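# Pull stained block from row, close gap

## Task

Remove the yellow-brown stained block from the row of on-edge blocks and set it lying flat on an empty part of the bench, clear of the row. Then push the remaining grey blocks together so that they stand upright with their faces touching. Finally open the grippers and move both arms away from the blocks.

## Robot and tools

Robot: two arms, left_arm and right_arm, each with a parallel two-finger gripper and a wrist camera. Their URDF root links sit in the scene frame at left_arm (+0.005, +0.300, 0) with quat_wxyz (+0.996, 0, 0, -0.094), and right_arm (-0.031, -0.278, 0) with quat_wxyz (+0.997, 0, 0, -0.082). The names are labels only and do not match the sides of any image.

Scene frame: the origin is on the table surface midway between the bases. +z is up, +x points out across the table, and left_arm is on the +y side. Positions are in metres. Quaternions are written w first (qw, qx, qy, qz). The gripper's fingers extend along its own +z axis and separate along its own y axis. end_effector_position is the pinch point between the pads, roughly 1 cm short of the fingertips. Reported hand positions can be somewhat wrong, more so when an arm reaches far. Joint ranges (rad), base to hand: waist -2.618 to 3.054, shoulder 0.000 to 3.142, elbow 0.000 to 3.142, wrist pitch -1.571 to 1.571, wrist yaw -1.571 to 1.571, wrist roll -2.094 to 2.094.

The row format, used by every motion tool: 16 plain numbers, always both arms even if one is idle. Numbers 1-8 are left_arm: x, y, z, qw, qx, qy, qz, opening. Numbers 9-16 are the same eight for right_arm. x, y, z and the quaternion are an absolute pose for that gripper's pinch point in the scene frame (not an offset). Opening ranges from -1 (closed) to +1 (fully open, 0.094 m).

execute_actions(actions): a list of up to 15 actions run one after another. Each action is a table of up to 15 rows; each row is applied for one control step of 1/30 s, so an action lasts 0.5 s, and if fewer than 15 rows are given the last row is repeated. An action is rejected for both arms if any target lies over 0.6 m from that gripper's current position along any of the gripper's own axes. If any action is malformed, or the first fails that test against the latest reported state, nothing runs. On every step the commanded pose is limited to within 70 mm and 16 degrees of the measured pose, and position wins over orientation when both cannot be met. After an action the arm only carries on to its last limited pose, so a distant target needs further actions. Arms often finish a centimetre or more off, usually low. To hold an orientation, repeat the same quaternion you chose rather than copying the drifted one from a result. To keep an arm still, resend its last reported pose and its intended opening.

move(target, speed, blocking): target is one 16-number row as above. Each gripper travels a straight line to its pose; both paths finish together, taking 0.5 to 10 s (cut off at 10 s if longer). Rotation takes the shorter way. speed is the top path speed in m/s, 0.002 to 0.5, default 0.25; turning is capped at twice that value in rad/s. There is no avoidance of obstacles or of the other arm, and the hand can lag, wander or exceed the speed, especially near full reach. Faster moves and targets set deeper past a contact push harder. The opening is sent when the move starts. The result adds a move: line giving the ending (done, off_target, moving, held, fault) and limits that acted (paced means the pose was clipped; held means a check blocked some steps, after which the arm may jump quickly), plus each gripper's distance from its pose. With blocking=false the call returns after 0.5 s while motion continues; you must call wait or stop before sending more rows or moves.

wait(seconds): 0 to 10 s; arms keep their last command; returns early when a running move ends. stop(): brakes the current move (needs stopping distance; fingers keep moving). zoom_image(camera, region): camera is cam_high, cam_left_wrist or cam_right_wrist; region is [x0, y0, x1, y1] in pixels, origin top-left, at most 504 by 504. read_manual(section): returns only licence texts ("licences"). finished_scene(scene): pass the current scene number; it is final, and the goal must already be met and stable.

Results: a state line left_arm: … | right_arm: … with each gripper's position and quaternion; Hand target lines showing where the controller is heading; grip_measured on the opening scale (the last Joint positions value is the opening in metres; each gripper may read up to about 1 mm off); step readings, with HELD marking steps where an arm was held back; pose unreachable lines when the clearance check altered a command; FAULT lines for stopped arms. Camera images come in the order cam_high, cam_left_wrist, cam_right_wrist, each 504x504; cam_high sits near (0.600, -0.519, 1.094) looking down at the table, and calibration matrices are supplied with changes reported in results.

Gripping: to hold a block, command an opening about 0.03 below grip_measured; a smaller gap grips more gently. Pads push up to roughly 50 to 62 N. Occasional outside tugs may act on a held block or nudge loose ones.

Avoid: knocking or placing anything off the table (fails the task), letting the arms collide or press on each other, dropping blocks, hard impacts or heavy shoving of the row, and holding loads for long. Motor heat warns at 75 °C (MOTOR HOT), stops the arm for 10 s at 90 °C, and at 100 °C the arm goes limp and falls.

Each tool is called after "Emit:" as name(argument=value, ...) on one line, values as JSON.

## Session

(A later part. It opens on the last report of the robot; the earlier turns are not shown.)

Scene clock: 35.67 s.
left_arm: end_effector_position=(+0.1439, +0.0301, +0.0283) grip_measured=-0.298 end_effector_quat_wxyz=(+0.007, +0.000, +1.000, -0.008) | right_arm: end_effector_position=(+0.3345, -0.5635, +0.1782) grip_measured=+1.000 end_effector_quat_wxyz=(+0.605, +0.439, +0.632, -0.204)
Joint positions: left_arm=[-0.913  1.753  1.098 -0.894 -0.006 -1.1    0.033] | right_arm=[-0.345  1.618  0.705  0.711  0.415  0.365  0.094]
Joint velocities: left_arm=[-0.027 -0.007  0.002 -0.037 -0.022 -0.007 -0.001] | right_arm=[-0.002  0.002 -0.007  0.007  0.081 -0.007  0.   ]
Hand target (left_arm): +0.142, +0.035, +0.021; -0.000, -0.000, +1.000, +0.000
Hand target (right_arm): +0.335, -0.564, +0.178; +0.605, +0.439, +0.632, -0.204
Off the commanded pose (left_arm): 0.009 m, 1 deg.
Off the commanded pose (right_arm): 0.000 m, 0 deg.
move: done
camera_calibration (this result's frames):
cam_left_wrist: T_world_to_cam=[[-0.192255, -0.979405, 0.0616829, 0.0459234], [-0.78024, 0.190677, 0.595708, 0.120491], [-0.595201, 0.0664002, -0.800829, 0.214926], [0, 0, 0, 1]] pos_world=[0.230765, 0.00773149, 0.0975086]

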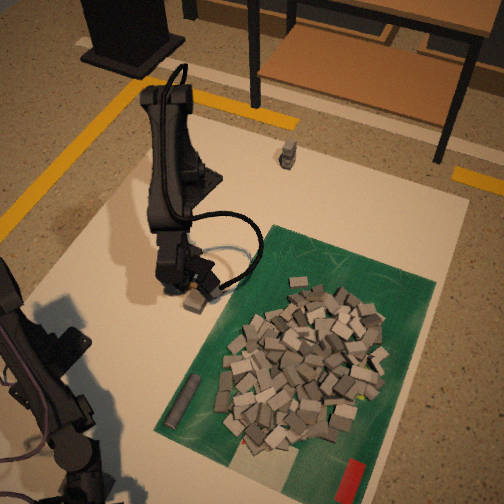

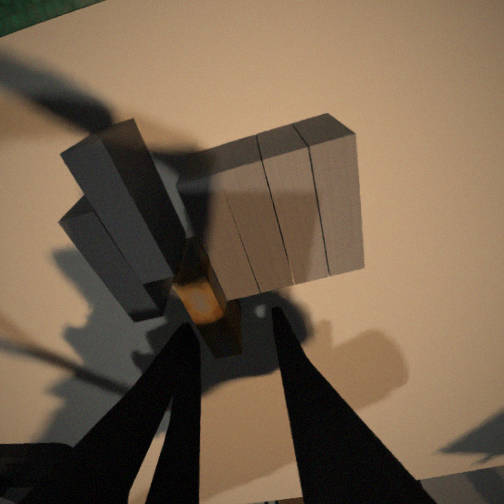

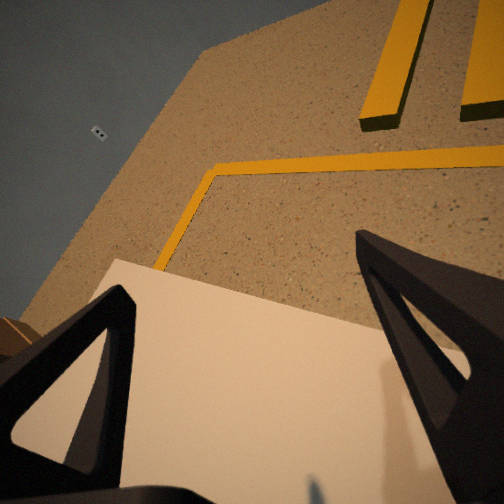

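Emit:
move(target=[0.142,0.039,0.017,0,0,1,0,-0.3, 0.3345,-0.5635,0.1782,0.605,0.439,0.632,-0.204,1], speed=0.03)

Emit:
move(target=[0.142,0.039,0.017,0,0,1,0,-0.8, 0.3345,-0.5635,0.1782,0.605,0.439,0.632,-0.204,1])

Emit:
move(target=[0.09,0.039,0.035,0,0,1,0,-0.8, 0.3345,-0.5635,0.1782,0.605,0.439,0.632,-0.204,1], speed=0.05)

Scene clock: 36.83 s.
left_arm: end_effector_position=(+0.1429, +0.0348, +0.0227) grip_measured=-0.298 end_effector_quat_wxyz=(+0.006, -0.000, +1.000, -0.005) | right_arm: end_effector_position=(+0.3345, -0.5635, +0.1782) grip_measured=+1.000 end_effector_quat_wxyz=(+0.605, +0.439, +0.632, -0.204)
Joint positions: left_arm=[-0.909  1.753  1.074 -0.879 -0.006 -1.097  0.033] | right_arm=[-0.345  1.618  0.705  0.711  0.415  0.365  0.094]
Joint velocities: left_arm=[ 0.002 -0.012 -0.007 -0.007  0.022 -0.022 -0.001] | right_arm=[ 0.012  0.007 -0.017  0.022  0.022  0.037  0.   ]
Hand target (left_arm): +0.142, +0.039, +0.017; +0.000, -0.000, +1.000, +0.000
Hand target (right_arm): +0.335, -0.564, +0.178; +0.605, +0.439, +0.632, -0.204
Off the commanded pose (left_arm): 0.007 m, 1 deg.
Off the commanded pose (right_arm): 0.000 m, 0 deg.
move: done
camera_calibration (this result's frames):
cam_left_wrist: T_world_to_cam=[[-0.190913, -0.980063, 0.0550428, 0.0506413], [-0.778198, 0.185291, 0.600062, 0.121952], [-0.598297, 0.0717252, -0.798058, 0.209788], [0, 0, 0, 1]] pos_world=[0.230087, 0.011988, 0.0914568]

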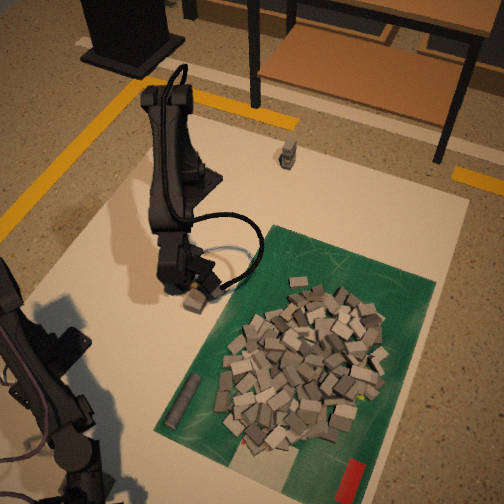

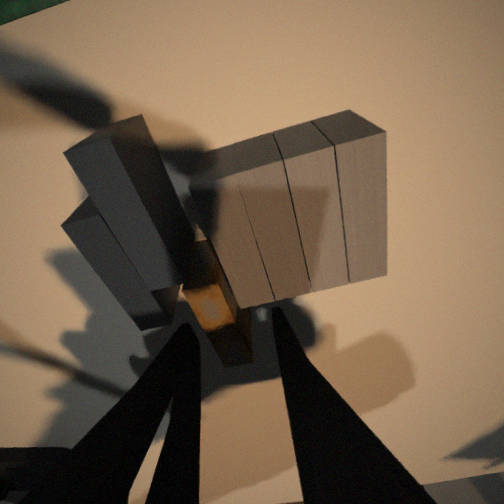

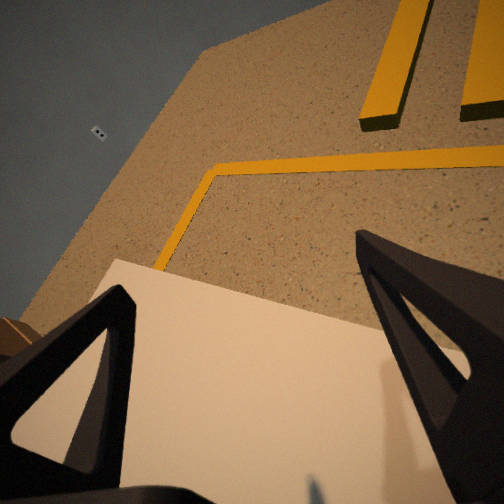

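Scene clock: 37.53 s.
left_arm: end_effector_position=(+0.1430, +0.0345, +0.0227) grip_measured=-0.775 end_effector_quat_wxyz=(+0.006, +0.000, +1.000, -0.005) | right_arm: end_effector_position=(+0.3345, -0.5635, +0.1782) grip_measured=+1.000 end_effector_quat_wxyz=(+0.605, +0.439, +0.632, -0.204)
Joint positions: left_arm=[-0.909  1.753  1.074 -0.877 -0.005 -1.097  0.011] | right_arm=[-0.345  1.618  0.705  0.711  0.415  0.365  0.094]
Joint velocities: left_arm=[-0.002  0.002 -0.012 -0.007 -0.037 -0.037  0.   ] | right_arm=[-0.012  0.002  0.002 -0.081 -0.051 -0.022  0.   ]
Hand target (left_arm): +0.142, +0.039, +0.017; -0.000, -0.000, +1.000, -0.000
Hand target (right_arm): +0.335, -0.564, +0.178; +0.605, +0.439, +0.632, -0.204
Off the commanded pose (left_arm): 0.007 m, 1 deg.
Off the commanded pose (right_arm): 0.000 m, 0 deg.
move: done
camera_calibration (this result's frames):
cam_left_wrist: T_world_to_cam=[[-0.191302, -0.979923, 0.0561714, 0.0504011], [-0.778238, 0.186305, 0.599696, 0.122036], [-0.598121, 0.0710084, -0.798254, 0.209857], [0, 0, 0, 1]] pos_world=[0.230134, 0.0117517, 0.0915035]

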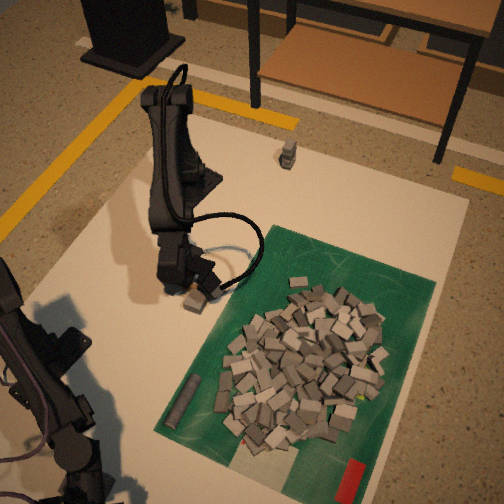

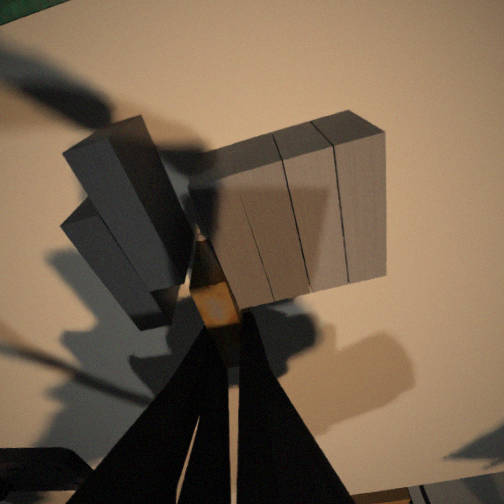

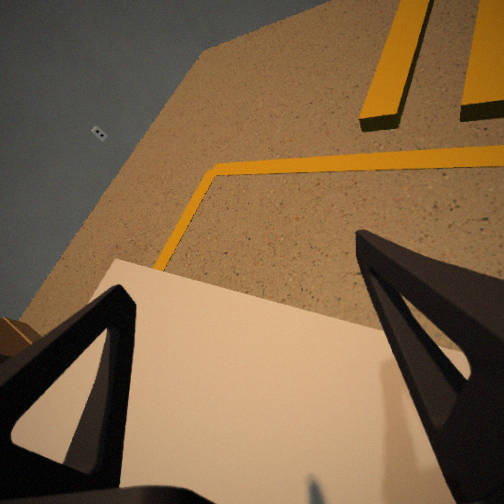

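Scene clock: 38.93 s.
left_arm: end_effector_position=(+0.0945, +0.0322, +0.0325) grip_measured=-0.775 end_effector_quat_wxyz=(+0.002, +0.002, +1.000, -0.002) | right_arm: end_effector_position=(+0.3345, -0.5635, +0.1782) grip_measured=+1.000 end_effector_quat_wxyz=(+0.605, +0.439, +0.632, -0.204)
Joint positions: left_arm=[-1.064  1.684  1.037 -0.918 -0.003 -1.247  0.011] | right_arm=[-0.345  1.618  0.705  0.711  0.415  0.365  0.094]
Joint velocities: left_arm=[-0.027  0.002 -0.017 -0.007  0.007 -0.051 -0.   ] | right_arm=[0.012 0.022 0.017 0.007 0.066 0.051 0.   ]
Hand target (left_arm): +0.090, +0.038, +0.035; -0.000, +0.000, +1.000, +0.001
Hand target (right_arm): +0.335, -0.564, +0.178; +0.605, +0.439, +0.632, -0.204
Off the commanded pose (left_arm): 0.009 m, 0 deg.
Off the commanded pose (right_arm): 0.000 m, 0 deg.
move: done
camera_calibration (this result's frames):
cam_left_wrist: T_world_to_cam=[[-0.195446, -0.979392, 0.0509036, 0.0389368], [-0.773223, 0.185816, 0.606299, 0.0781862], [-0.603264, 0.0791391, -0.793606, 0.188956], [0, 0, 0, 1]] pos_world=[0.182055, 0.00865246, 0.10057]

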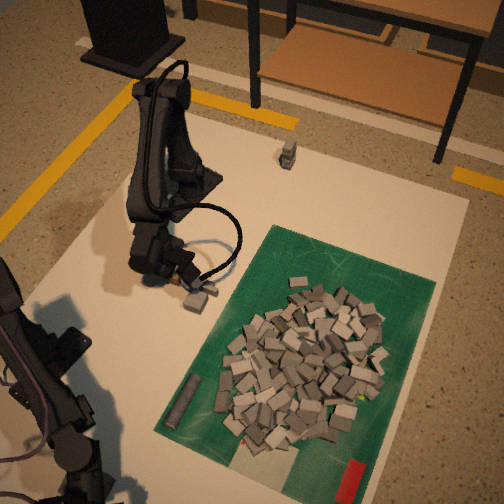

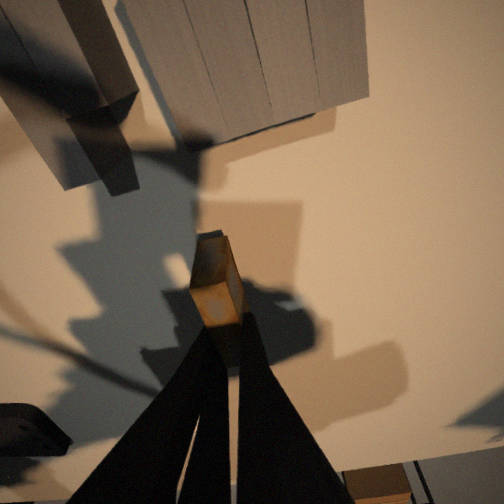

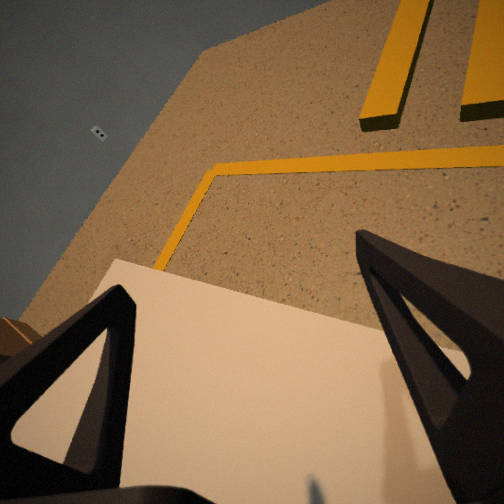

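Emit:
move(target=[0.12,-0.09,0.05,0,0,0.866,-0.5,-0.8, 0.3345,-0.5635,0.1782,0.605,0.439,0.632,-0.204,1], speed=0.1)

Emit:
move(target=[0.12,-0.09,0.02,0,0,0.866,-0.5,-0.8, 0.3345,-0.5635,0.1782,0.605,0.439,0.632,-0.204,1], speed=0.04)

Emit:
move(target=[0.12,-0.09,0.02,0,0,0.866,-0.5,-0.5, 0.3345,-0.5635,0.1782,0.605,0.439,0.632,-0.204,1])

Emit:
move(target=[0.12,-0.04,0.05,0,0,0.866,-0.5,-0.5, 0.3345,-0.5635,0.1782,0.605,0.439,0.632,-0.204,1], speed=0.05)

Emit:
move(target=[0.15,0.0,0.14,0,0,1,0,1, 0.3345,-0.5635,0.1782,0.605,0.439,0.632,-0.204,1])

Scene clock: 45.67 s.
left_arm: end_effector_position=(+0.1222, -0.0919, +0.0562) grip_measured=-0.774 end_effector_quat_wxyz=(+0.004, +0.006, +0.866, -0.500) | right_arm: end_effector_position=(+0.3345, -0.5635, +0.1782) grip_measured=+1.000 end_effector_quat_wxyz=(+0.605, +0.439, +0.632, -0.204)
Joint positions: left_arm=[-0.927  1.683  0.541  0.572  0.39  -1.318  0.011] | right_arm=[-0.345  1.618  0.705  0.711  0.415  0.365  0.094]
Joint velocities: left_arm=[-0.012 -0.012  0.012  0.066 -0.051  0.022  0.   ] | right_arm=[ 0.007  0.007 -0.007 -0.066  0.007 -0.022  0.   ]
Hand target (left_arm): +0.121, -0.089, +0.051; -0.002, +0.005, +0.866, -0.499
Hand target (right_arm): +0.335, -0.564, +0.178; +0.605, +0.439, +0.632, -0.204
Off the commanded pose (left_arm): 0.007 m, 1 deg.
Off the commanded pose (right_arm): 0.000 m, 0 deg.
move: done
camera_calibration (this result's frames):
cam_left_wrist: T_world_to_cam=[[-0.203797, -0.446637, 0.871196, -0.0745247], [-0.769459, 0.623269, 0.139534, 0.174289], [-0.60531, -0.641913, -0.470689, 0.150084], [0, 0, 0, 1]] pos_world=[0.209768, -0.0455734, 0.111249]

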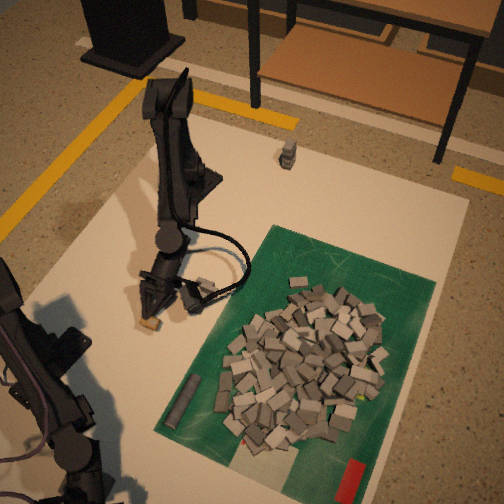

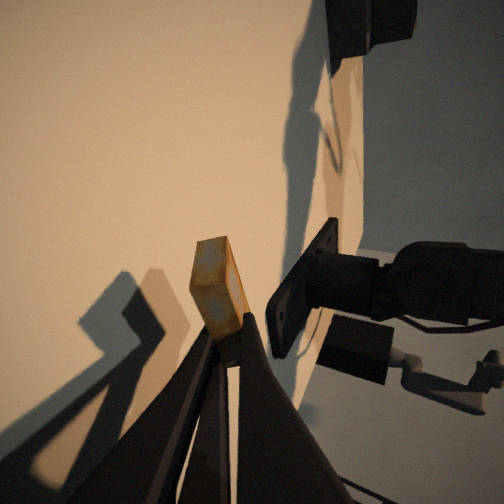

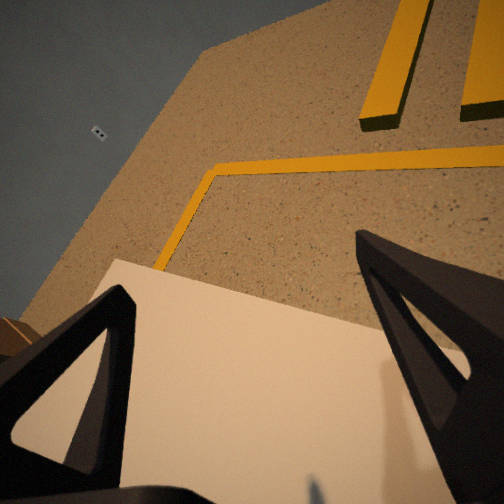

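Scene clock: 47.10 s.
left_arm: end_effector_position=(+0.1226, -0.0928, +0.0259) grip_measured=-0.774 end_effector_quat_wxyz=(+0.001, -0.001, +0.865, -0.503) | right_arm: end_effector_position=(+0.3345, -0.5635, +0.1782) grip_measured=+1.000 end_effector_quat_wxyz=(+0.605, +0.439, +0.632, -0.204)
Joint positions: left_arm=[-0.927  1.827  0.509  0.753  0.39  -1.333  0.011] | right_arm=[-0.345  1.618  0.705  0.711  0.415  0.365  0.094]
Joint velocities: left_arm=[-0.002 -0.002 -0.007  0.037 -0.022 -0.037 -0.   ] | right_arm=[-0.007  0.002  0.012  0.051 -0.11   0.007  0.   ]
Hand target (left_arm): +0.120, -0.090, +0.021; -0.000, +0.000, +0.866, -0.500
Hand target (right_arm): +0.335, -0.564, +0.178; +0.605, +0.439, +0.632, -0.204
Off the commanded pose (left_arm): 0.007 m, 0 deg.
Off the commanded pose (right_arm): 0.000 m, 0 deg.
move: done
camera_calibration (this result's frames):
cam_left_wrist: T_world_to_cam=[[-0.190534, -0.44396, 0.875555, -0.0499524], [-0.772686, 0.61796, 0.145195, 0.179127], [-0.605519, -0.648864, -0.460784, 0.13467], [0, 0, 0, 1]] pos_world=[0.210436, -0.045488, 0.0797812]

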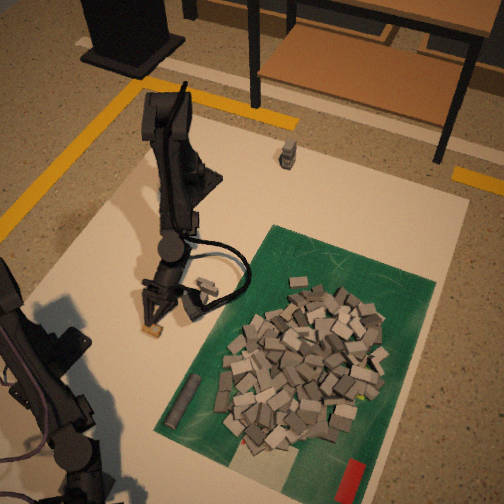

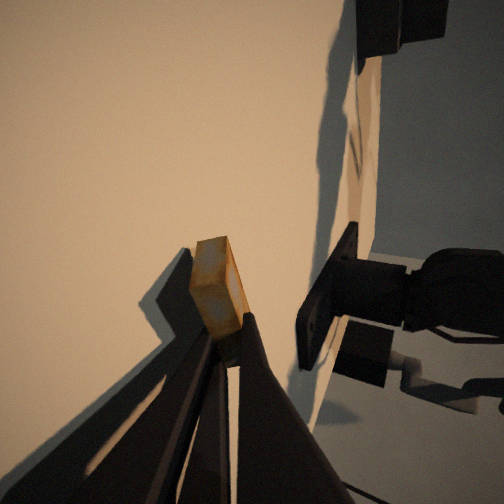

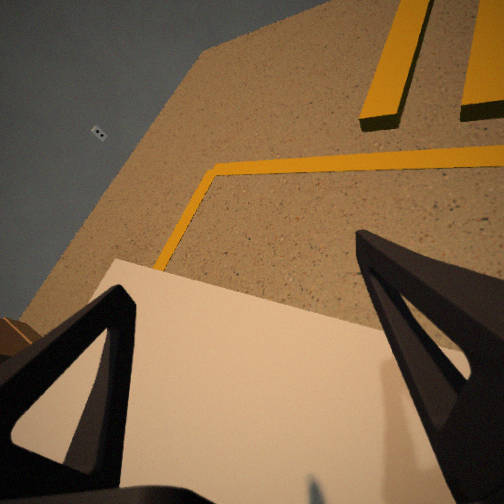

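Scene clock: 47.80 s.
left_arm: end_effector_position=(+0.1234, -0.0942, +0.0286) grip_measured=-0.502 end_effector_quat_wxyz=(+0.003, +0.001, +0.862, -0.508) | right_arm: end_effector_position=(+0.3345, -0.5635, +0.1782) grip_measured=+1.000 end_effector_quat_wxyz=(+0.605, +0.439, +0.632, -0.204)
Joint positions: left_arm=[-0.927  1.827  0.509  0.767  0.39  -1.333  0.023] | right_arm=[-0.345  1.618  0.705  0.711  0.415  0.365  0.094]
Joint velocities: left_arm=[ 0.002  0.002  0.007 -0.007  0.051 -0.037 -0.   ] | right_arm=[ 0.007 -0.012 -0.012 -0.007 -0.022 -0.022  0.   ]
Hand target (left_arm): +0.120, -0.090, +0.020; +0.000, +0.000, +0.866, -0.500
Hand target (right_arm): +0.335, -0.564, +0.178; +0.605, +0.439, +0.632, -0.204
Off the commanded pose (left_arm): 0.010 m, 1 deg.
Off the commanded pose (right_arm): 0.000 m, 0 deg.
move: done
camera_calibration (this result's frames):
cam_left_wrist: T_world_to_cam=[[-0.19569, -0.433437, 0.87968, -0.0512982], [-0.773504, 0.61963, 0.133234, 0.180831], [-0.602825, -0.654363, -0.456521, 0.134397], [0, 0, 0, 1]] pos_world=[0.210853, -0.046338, 0.0823883]

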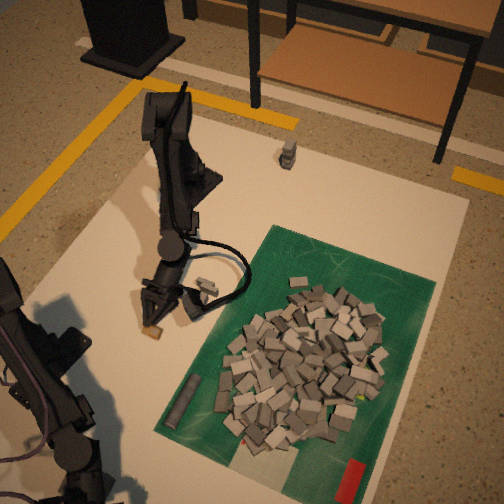

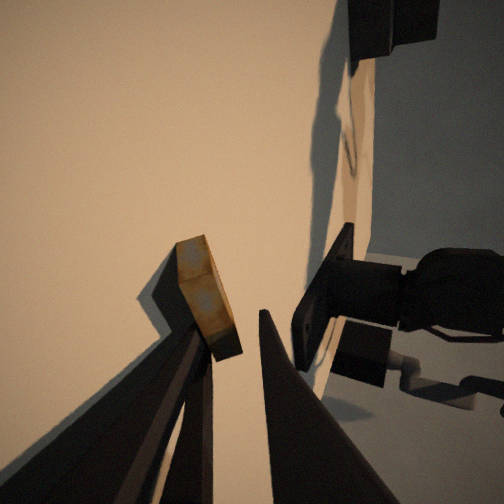

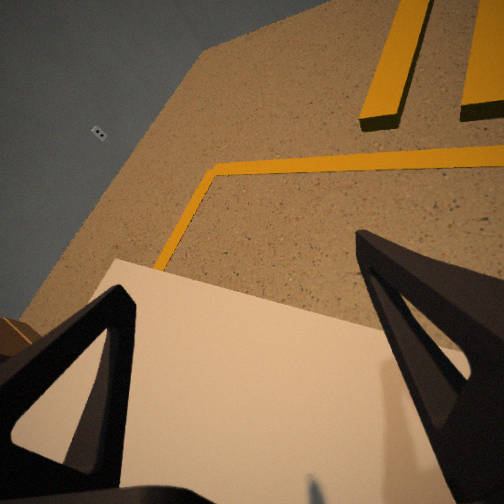

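Scene clock: 49.47 s.
left_arm: end_effector_position=(+0.1226, -0.0478, +0.0526) grip_measured=-0.502 end_effector_quat_wxyz=(+0.005, -0.003, +0.862, -0.507) | right_arm: end_effector_position=(+0.3345, -0.5635, +0.1782) grip_measured=+1.000 end_effector_quat_wxyz=(+0.605, +0.439, +0.632, -0.204)
Joint positions: left_arm=[-0.844  1.566  0.376  0.618  0.454 -1.29   0.023] | right_arm=[-0.345  1.618  0.705  0.711  0.415  0.365  0.094]
Joint velocities: left_arm=[-0.017 -0.007  0.002 -0.007  0.022 -0.037  0.001] | right_arm=[-0.002  0.002 -0.002  0.051 -0.022 -0.007  0.   ]
Hand target (left_arm): +0.119, -0.041, +0.049; -0.000, -0.000, +0.866, -0.501
Hand target (right_arm): +0.335, -0.564, +0.178; +0.605, +0.439, +0.632, -0.204
Off the commanded pose (left_arm): 0.009 m, 1 deg.
Off the commanded pose (right_arm): 0.000 m, 0 deg.
move: done
camera_calibration (this result's frames):
cam_left_wrist: T_world_to_cam=[[-0.190556, -0.43729, 0.8789, -0.05323], [-0.778263, 0.612979, 0.136247, 0.14841], [-0.598327, -0.658053, -0.457134, 0.174583], [0, 0, 0, 1]] pos_world=[0.209816, 0.000635801, 0.106371]

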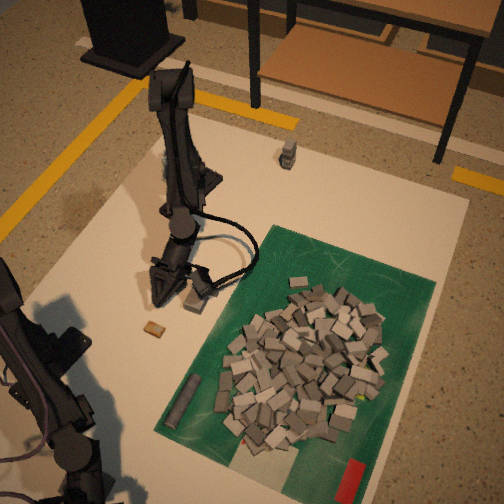

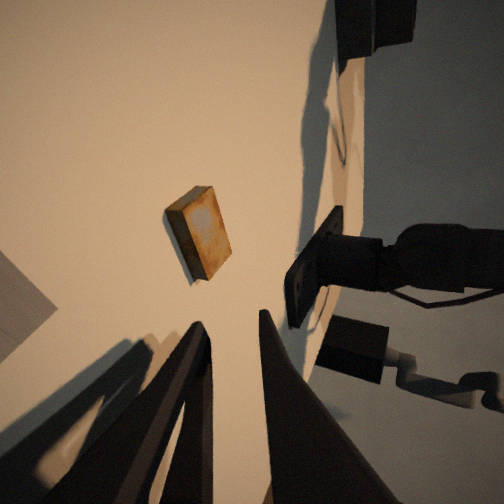

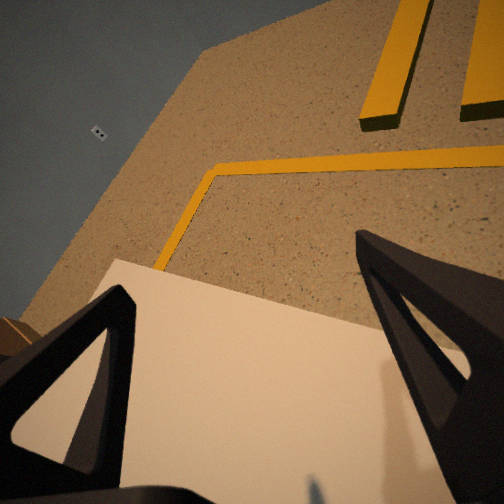

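Scene clock: 52.30 s.
left_arm: end_effector_position=(+0.1487, +0.0006, +0.1374) grip_measured=+1.000 end_effector_quat_wxyz=(-0.008, -0.007, +1.000, -0.006) | right_arm: end_effector_position=(+0.3345, -0.5635, +0.1782) grip_measured=+1.000 end_effector_quat_wxyz=(+0.605, +0.439, +0.632, -0.204)
Joint positions: left_arm=[-0.926  1.798  1.597 -1.365  0.02  -1.128  0.094] | right_arm=[-0.345  1.618  0.705  0.711  0.415  0.365  0.094]
Joint velocities: left_arm=[ 0.017 -0.012 -0.002 -0.081  0.007 -0.007  0.   ] | right_arm=[ 0.007 -0.007  0.002  0.081 -0.007  0.007  0.   ]
Hand target (left_arm): +0.151, -0.002, +0.139; -0.001, -0.006, +1.000, -0.001
Hand target (right_arm): +0.335, -0.564, +0.178; +0.605, +0.439, +0.632, -0.204
Off the commanded pose (left_arm): 0.003 m, 1 deg.
Off the commanded pose (right_arm): 0.000 m, 0 deg.
move: done
camera_calibration (this result's frames):
cam_left_wrist: T_world_to_cam=[[-0.176411, -0.982251, 0.063737, 0.00859495], [-0.763813, 0.177447, 0.620566, 0.0590277], [-0.620861, 0.0607913, -0.78156, 0.30829], [0, 0, 0, 1]] pos_world=[0.238008, -0.0207733, 0.203769]

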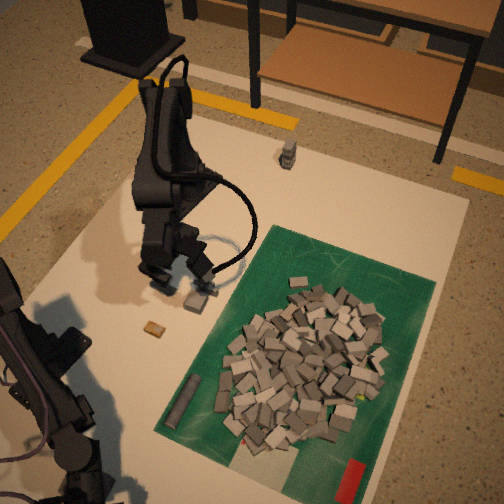

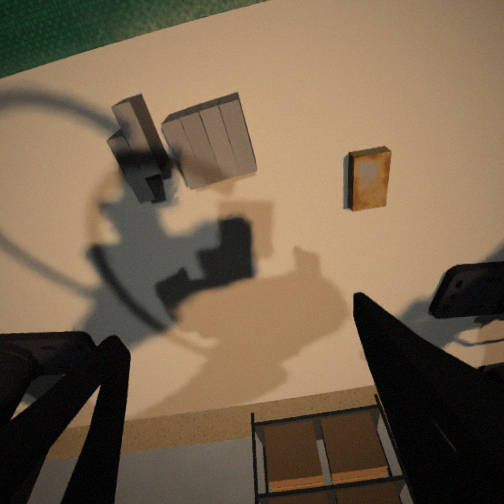

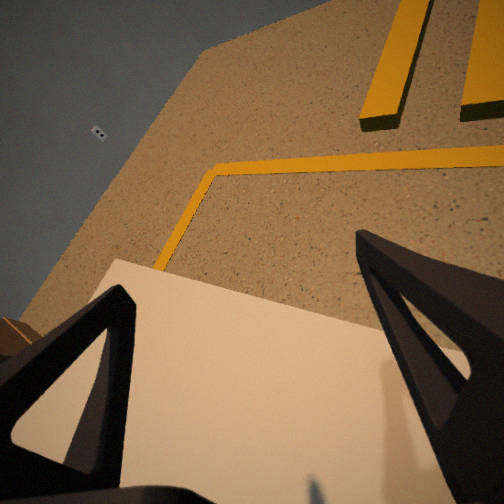

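Emit:
move(target=[0.184,0.054,0.08,0,0.707,0.707,0,1, 0.3345,-0.5635,0.1782,0.605,0.439,0.632,-0.204,1])

Emit:
move(target=[0.184,0.054,0.018,0,0.707,0.707,0,1, 0.3345,-0.5635,0.1782,0.605,0.439,0.632,-0.204,1], speed=0.05)

Scene clock: 56.60 s.
left_arm: end_effector_position=(+0.1818, +0.0505, +0.0785) grip_measured=+1.000 end_effector_quat_wxyz=(-0.005, +0.707, +0.708, -0.002) | right_arm: end_effector_position=(+0.3345, -0.5635, +0.1782) grip_measured=+1.000 end_effector_quat_wxyz=(+0.605, +0.439, +0.632, -0.204)
Joint positions: left_arm=[-0.765  1.73   1.281 -1.131  0.005  0.616  0.094] | right_arm=[-0.345  1.618  0.705  0.711  0.415  0.365  0.094]
Joint velocities: left_arm=[ 0.012  0.002  0.002 -0.037 -0.022  0.081  0.   ] | right_arm=[-0.007  0.007 -0.012  0.007  0.022 -0.022  0.   ]
Hand target (left_arm): +0.183, +0.055, +0.080; +0.001, +0.707, +0.707, -0.000
Hand target (right_arm): +0.335, -0.564, +0.178; +0.605, +0.439, +0.632, -0.204
Off the commanded pose (left_arm): 0.004 m, 1 deg.
Off the commanded pose (right_arm): 0.000 m, 0 deg.
move: done
camera_calibration (this result's frames):
cam_left_wrist: T_world_to_cam=[[-0.980298, 0.188741, 0.0582431, 0.154689], [0.184427, 0.769024, 0.612037, -0.0895653], [0.0707261, 0.61072, -0.788681, 0.126905], [0, 0, 0, 1]] pos_world=[0.159184, -0.0378218, 0.145895]

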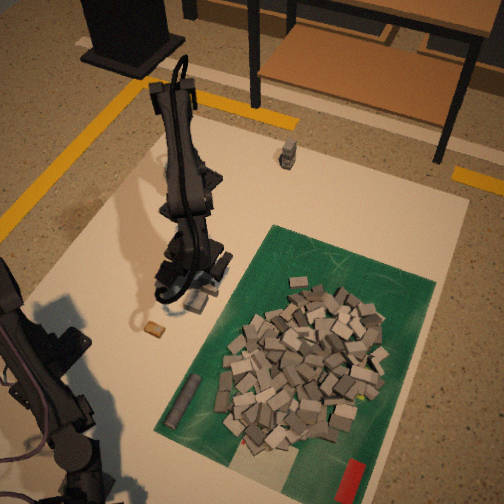

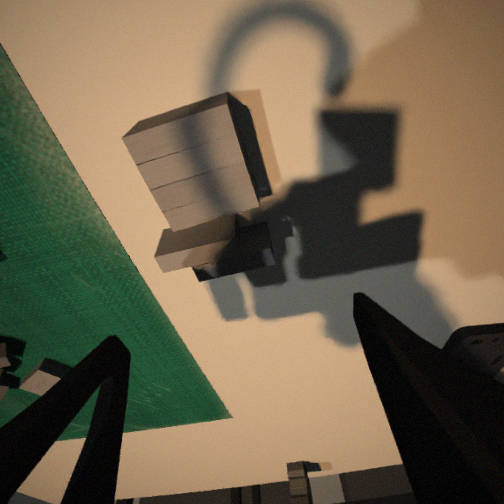

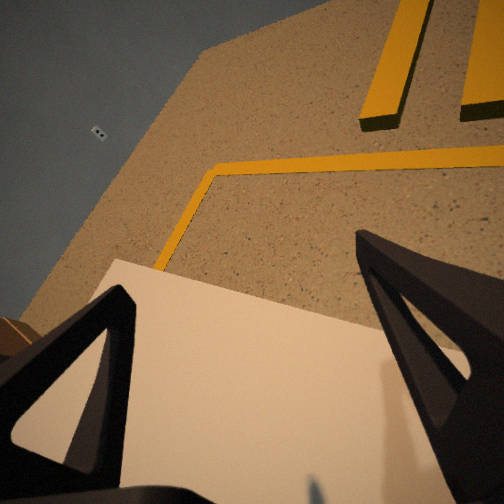

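Scene clock: 58.27 s.
left_arm: end_effector_position=(+0.1834, +0.0483, +0.0262) grip_measured=+1.000 end_effector_quat_wxyz=(+0.010, +0.708, +0.706, -0.004) | right_arm: end_effector_position=(+0.3345, -0.5635, +0.1782) grip_measured=+1.000 end_effector_quat_wxyz=(+0.605, +0.439, +0.632, -0.204)
Joint positions: left_arm=[-0.765  1.774  1.115 -0.89   0.005  0.62   0.094] | right_arm=[-0.345  1.618  0.705  0.711  0.415  0.365  0.094]
Joint velocities: left_arm=[ 0.007  0.002 -0.007  0.051  0.007 -0.051  0.   ] | right_arm=[ 0.007  0.007 -0.007 -0.11   0.022 -0.007  0.   ]
Hand target (left_arm): +0.183, +0.055, +0.018; -0.000, +0.707, +0.707, -0.000
Hand target (right_arm): +0.335, -0.564, +0.178; +0.605, +0.439, +0.632, -0.204
Off the commanded pose (left_arm): 0.010 m, 1 deg.
Off the commanded pose (right_arm): 0.000 m, 0 deg.
move: done
camera_calibration (this result's frames):
cam_left_wrist: T_world_to_cam=[[-0.980257, 0.194403, 0.0361189, 0.159958], [0.177286, 0.783229, 0.595921, -0.0551268], [0.0875596, 0.590559, -0.80223, 0.0851244], [0, 0, 0, 1]] pos_world=[0.15912, -0.0381905, 0.0953631]

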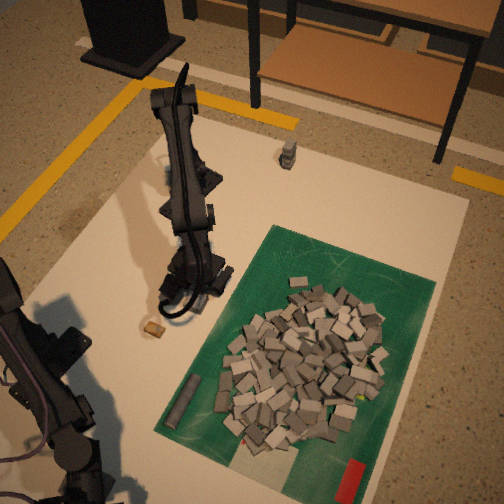

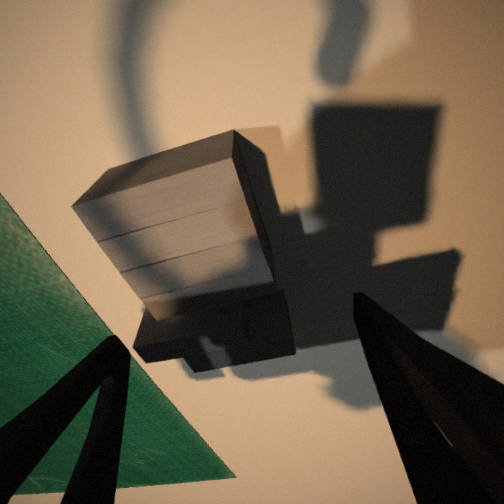

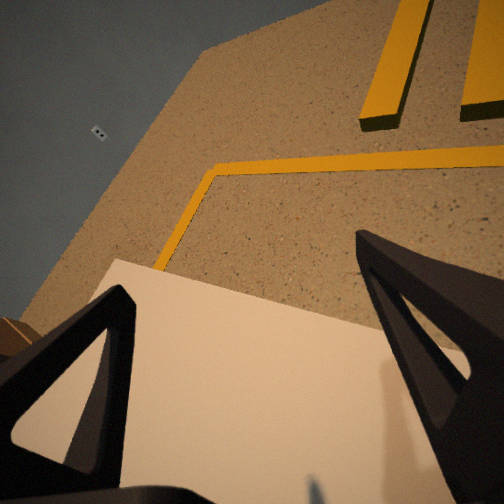

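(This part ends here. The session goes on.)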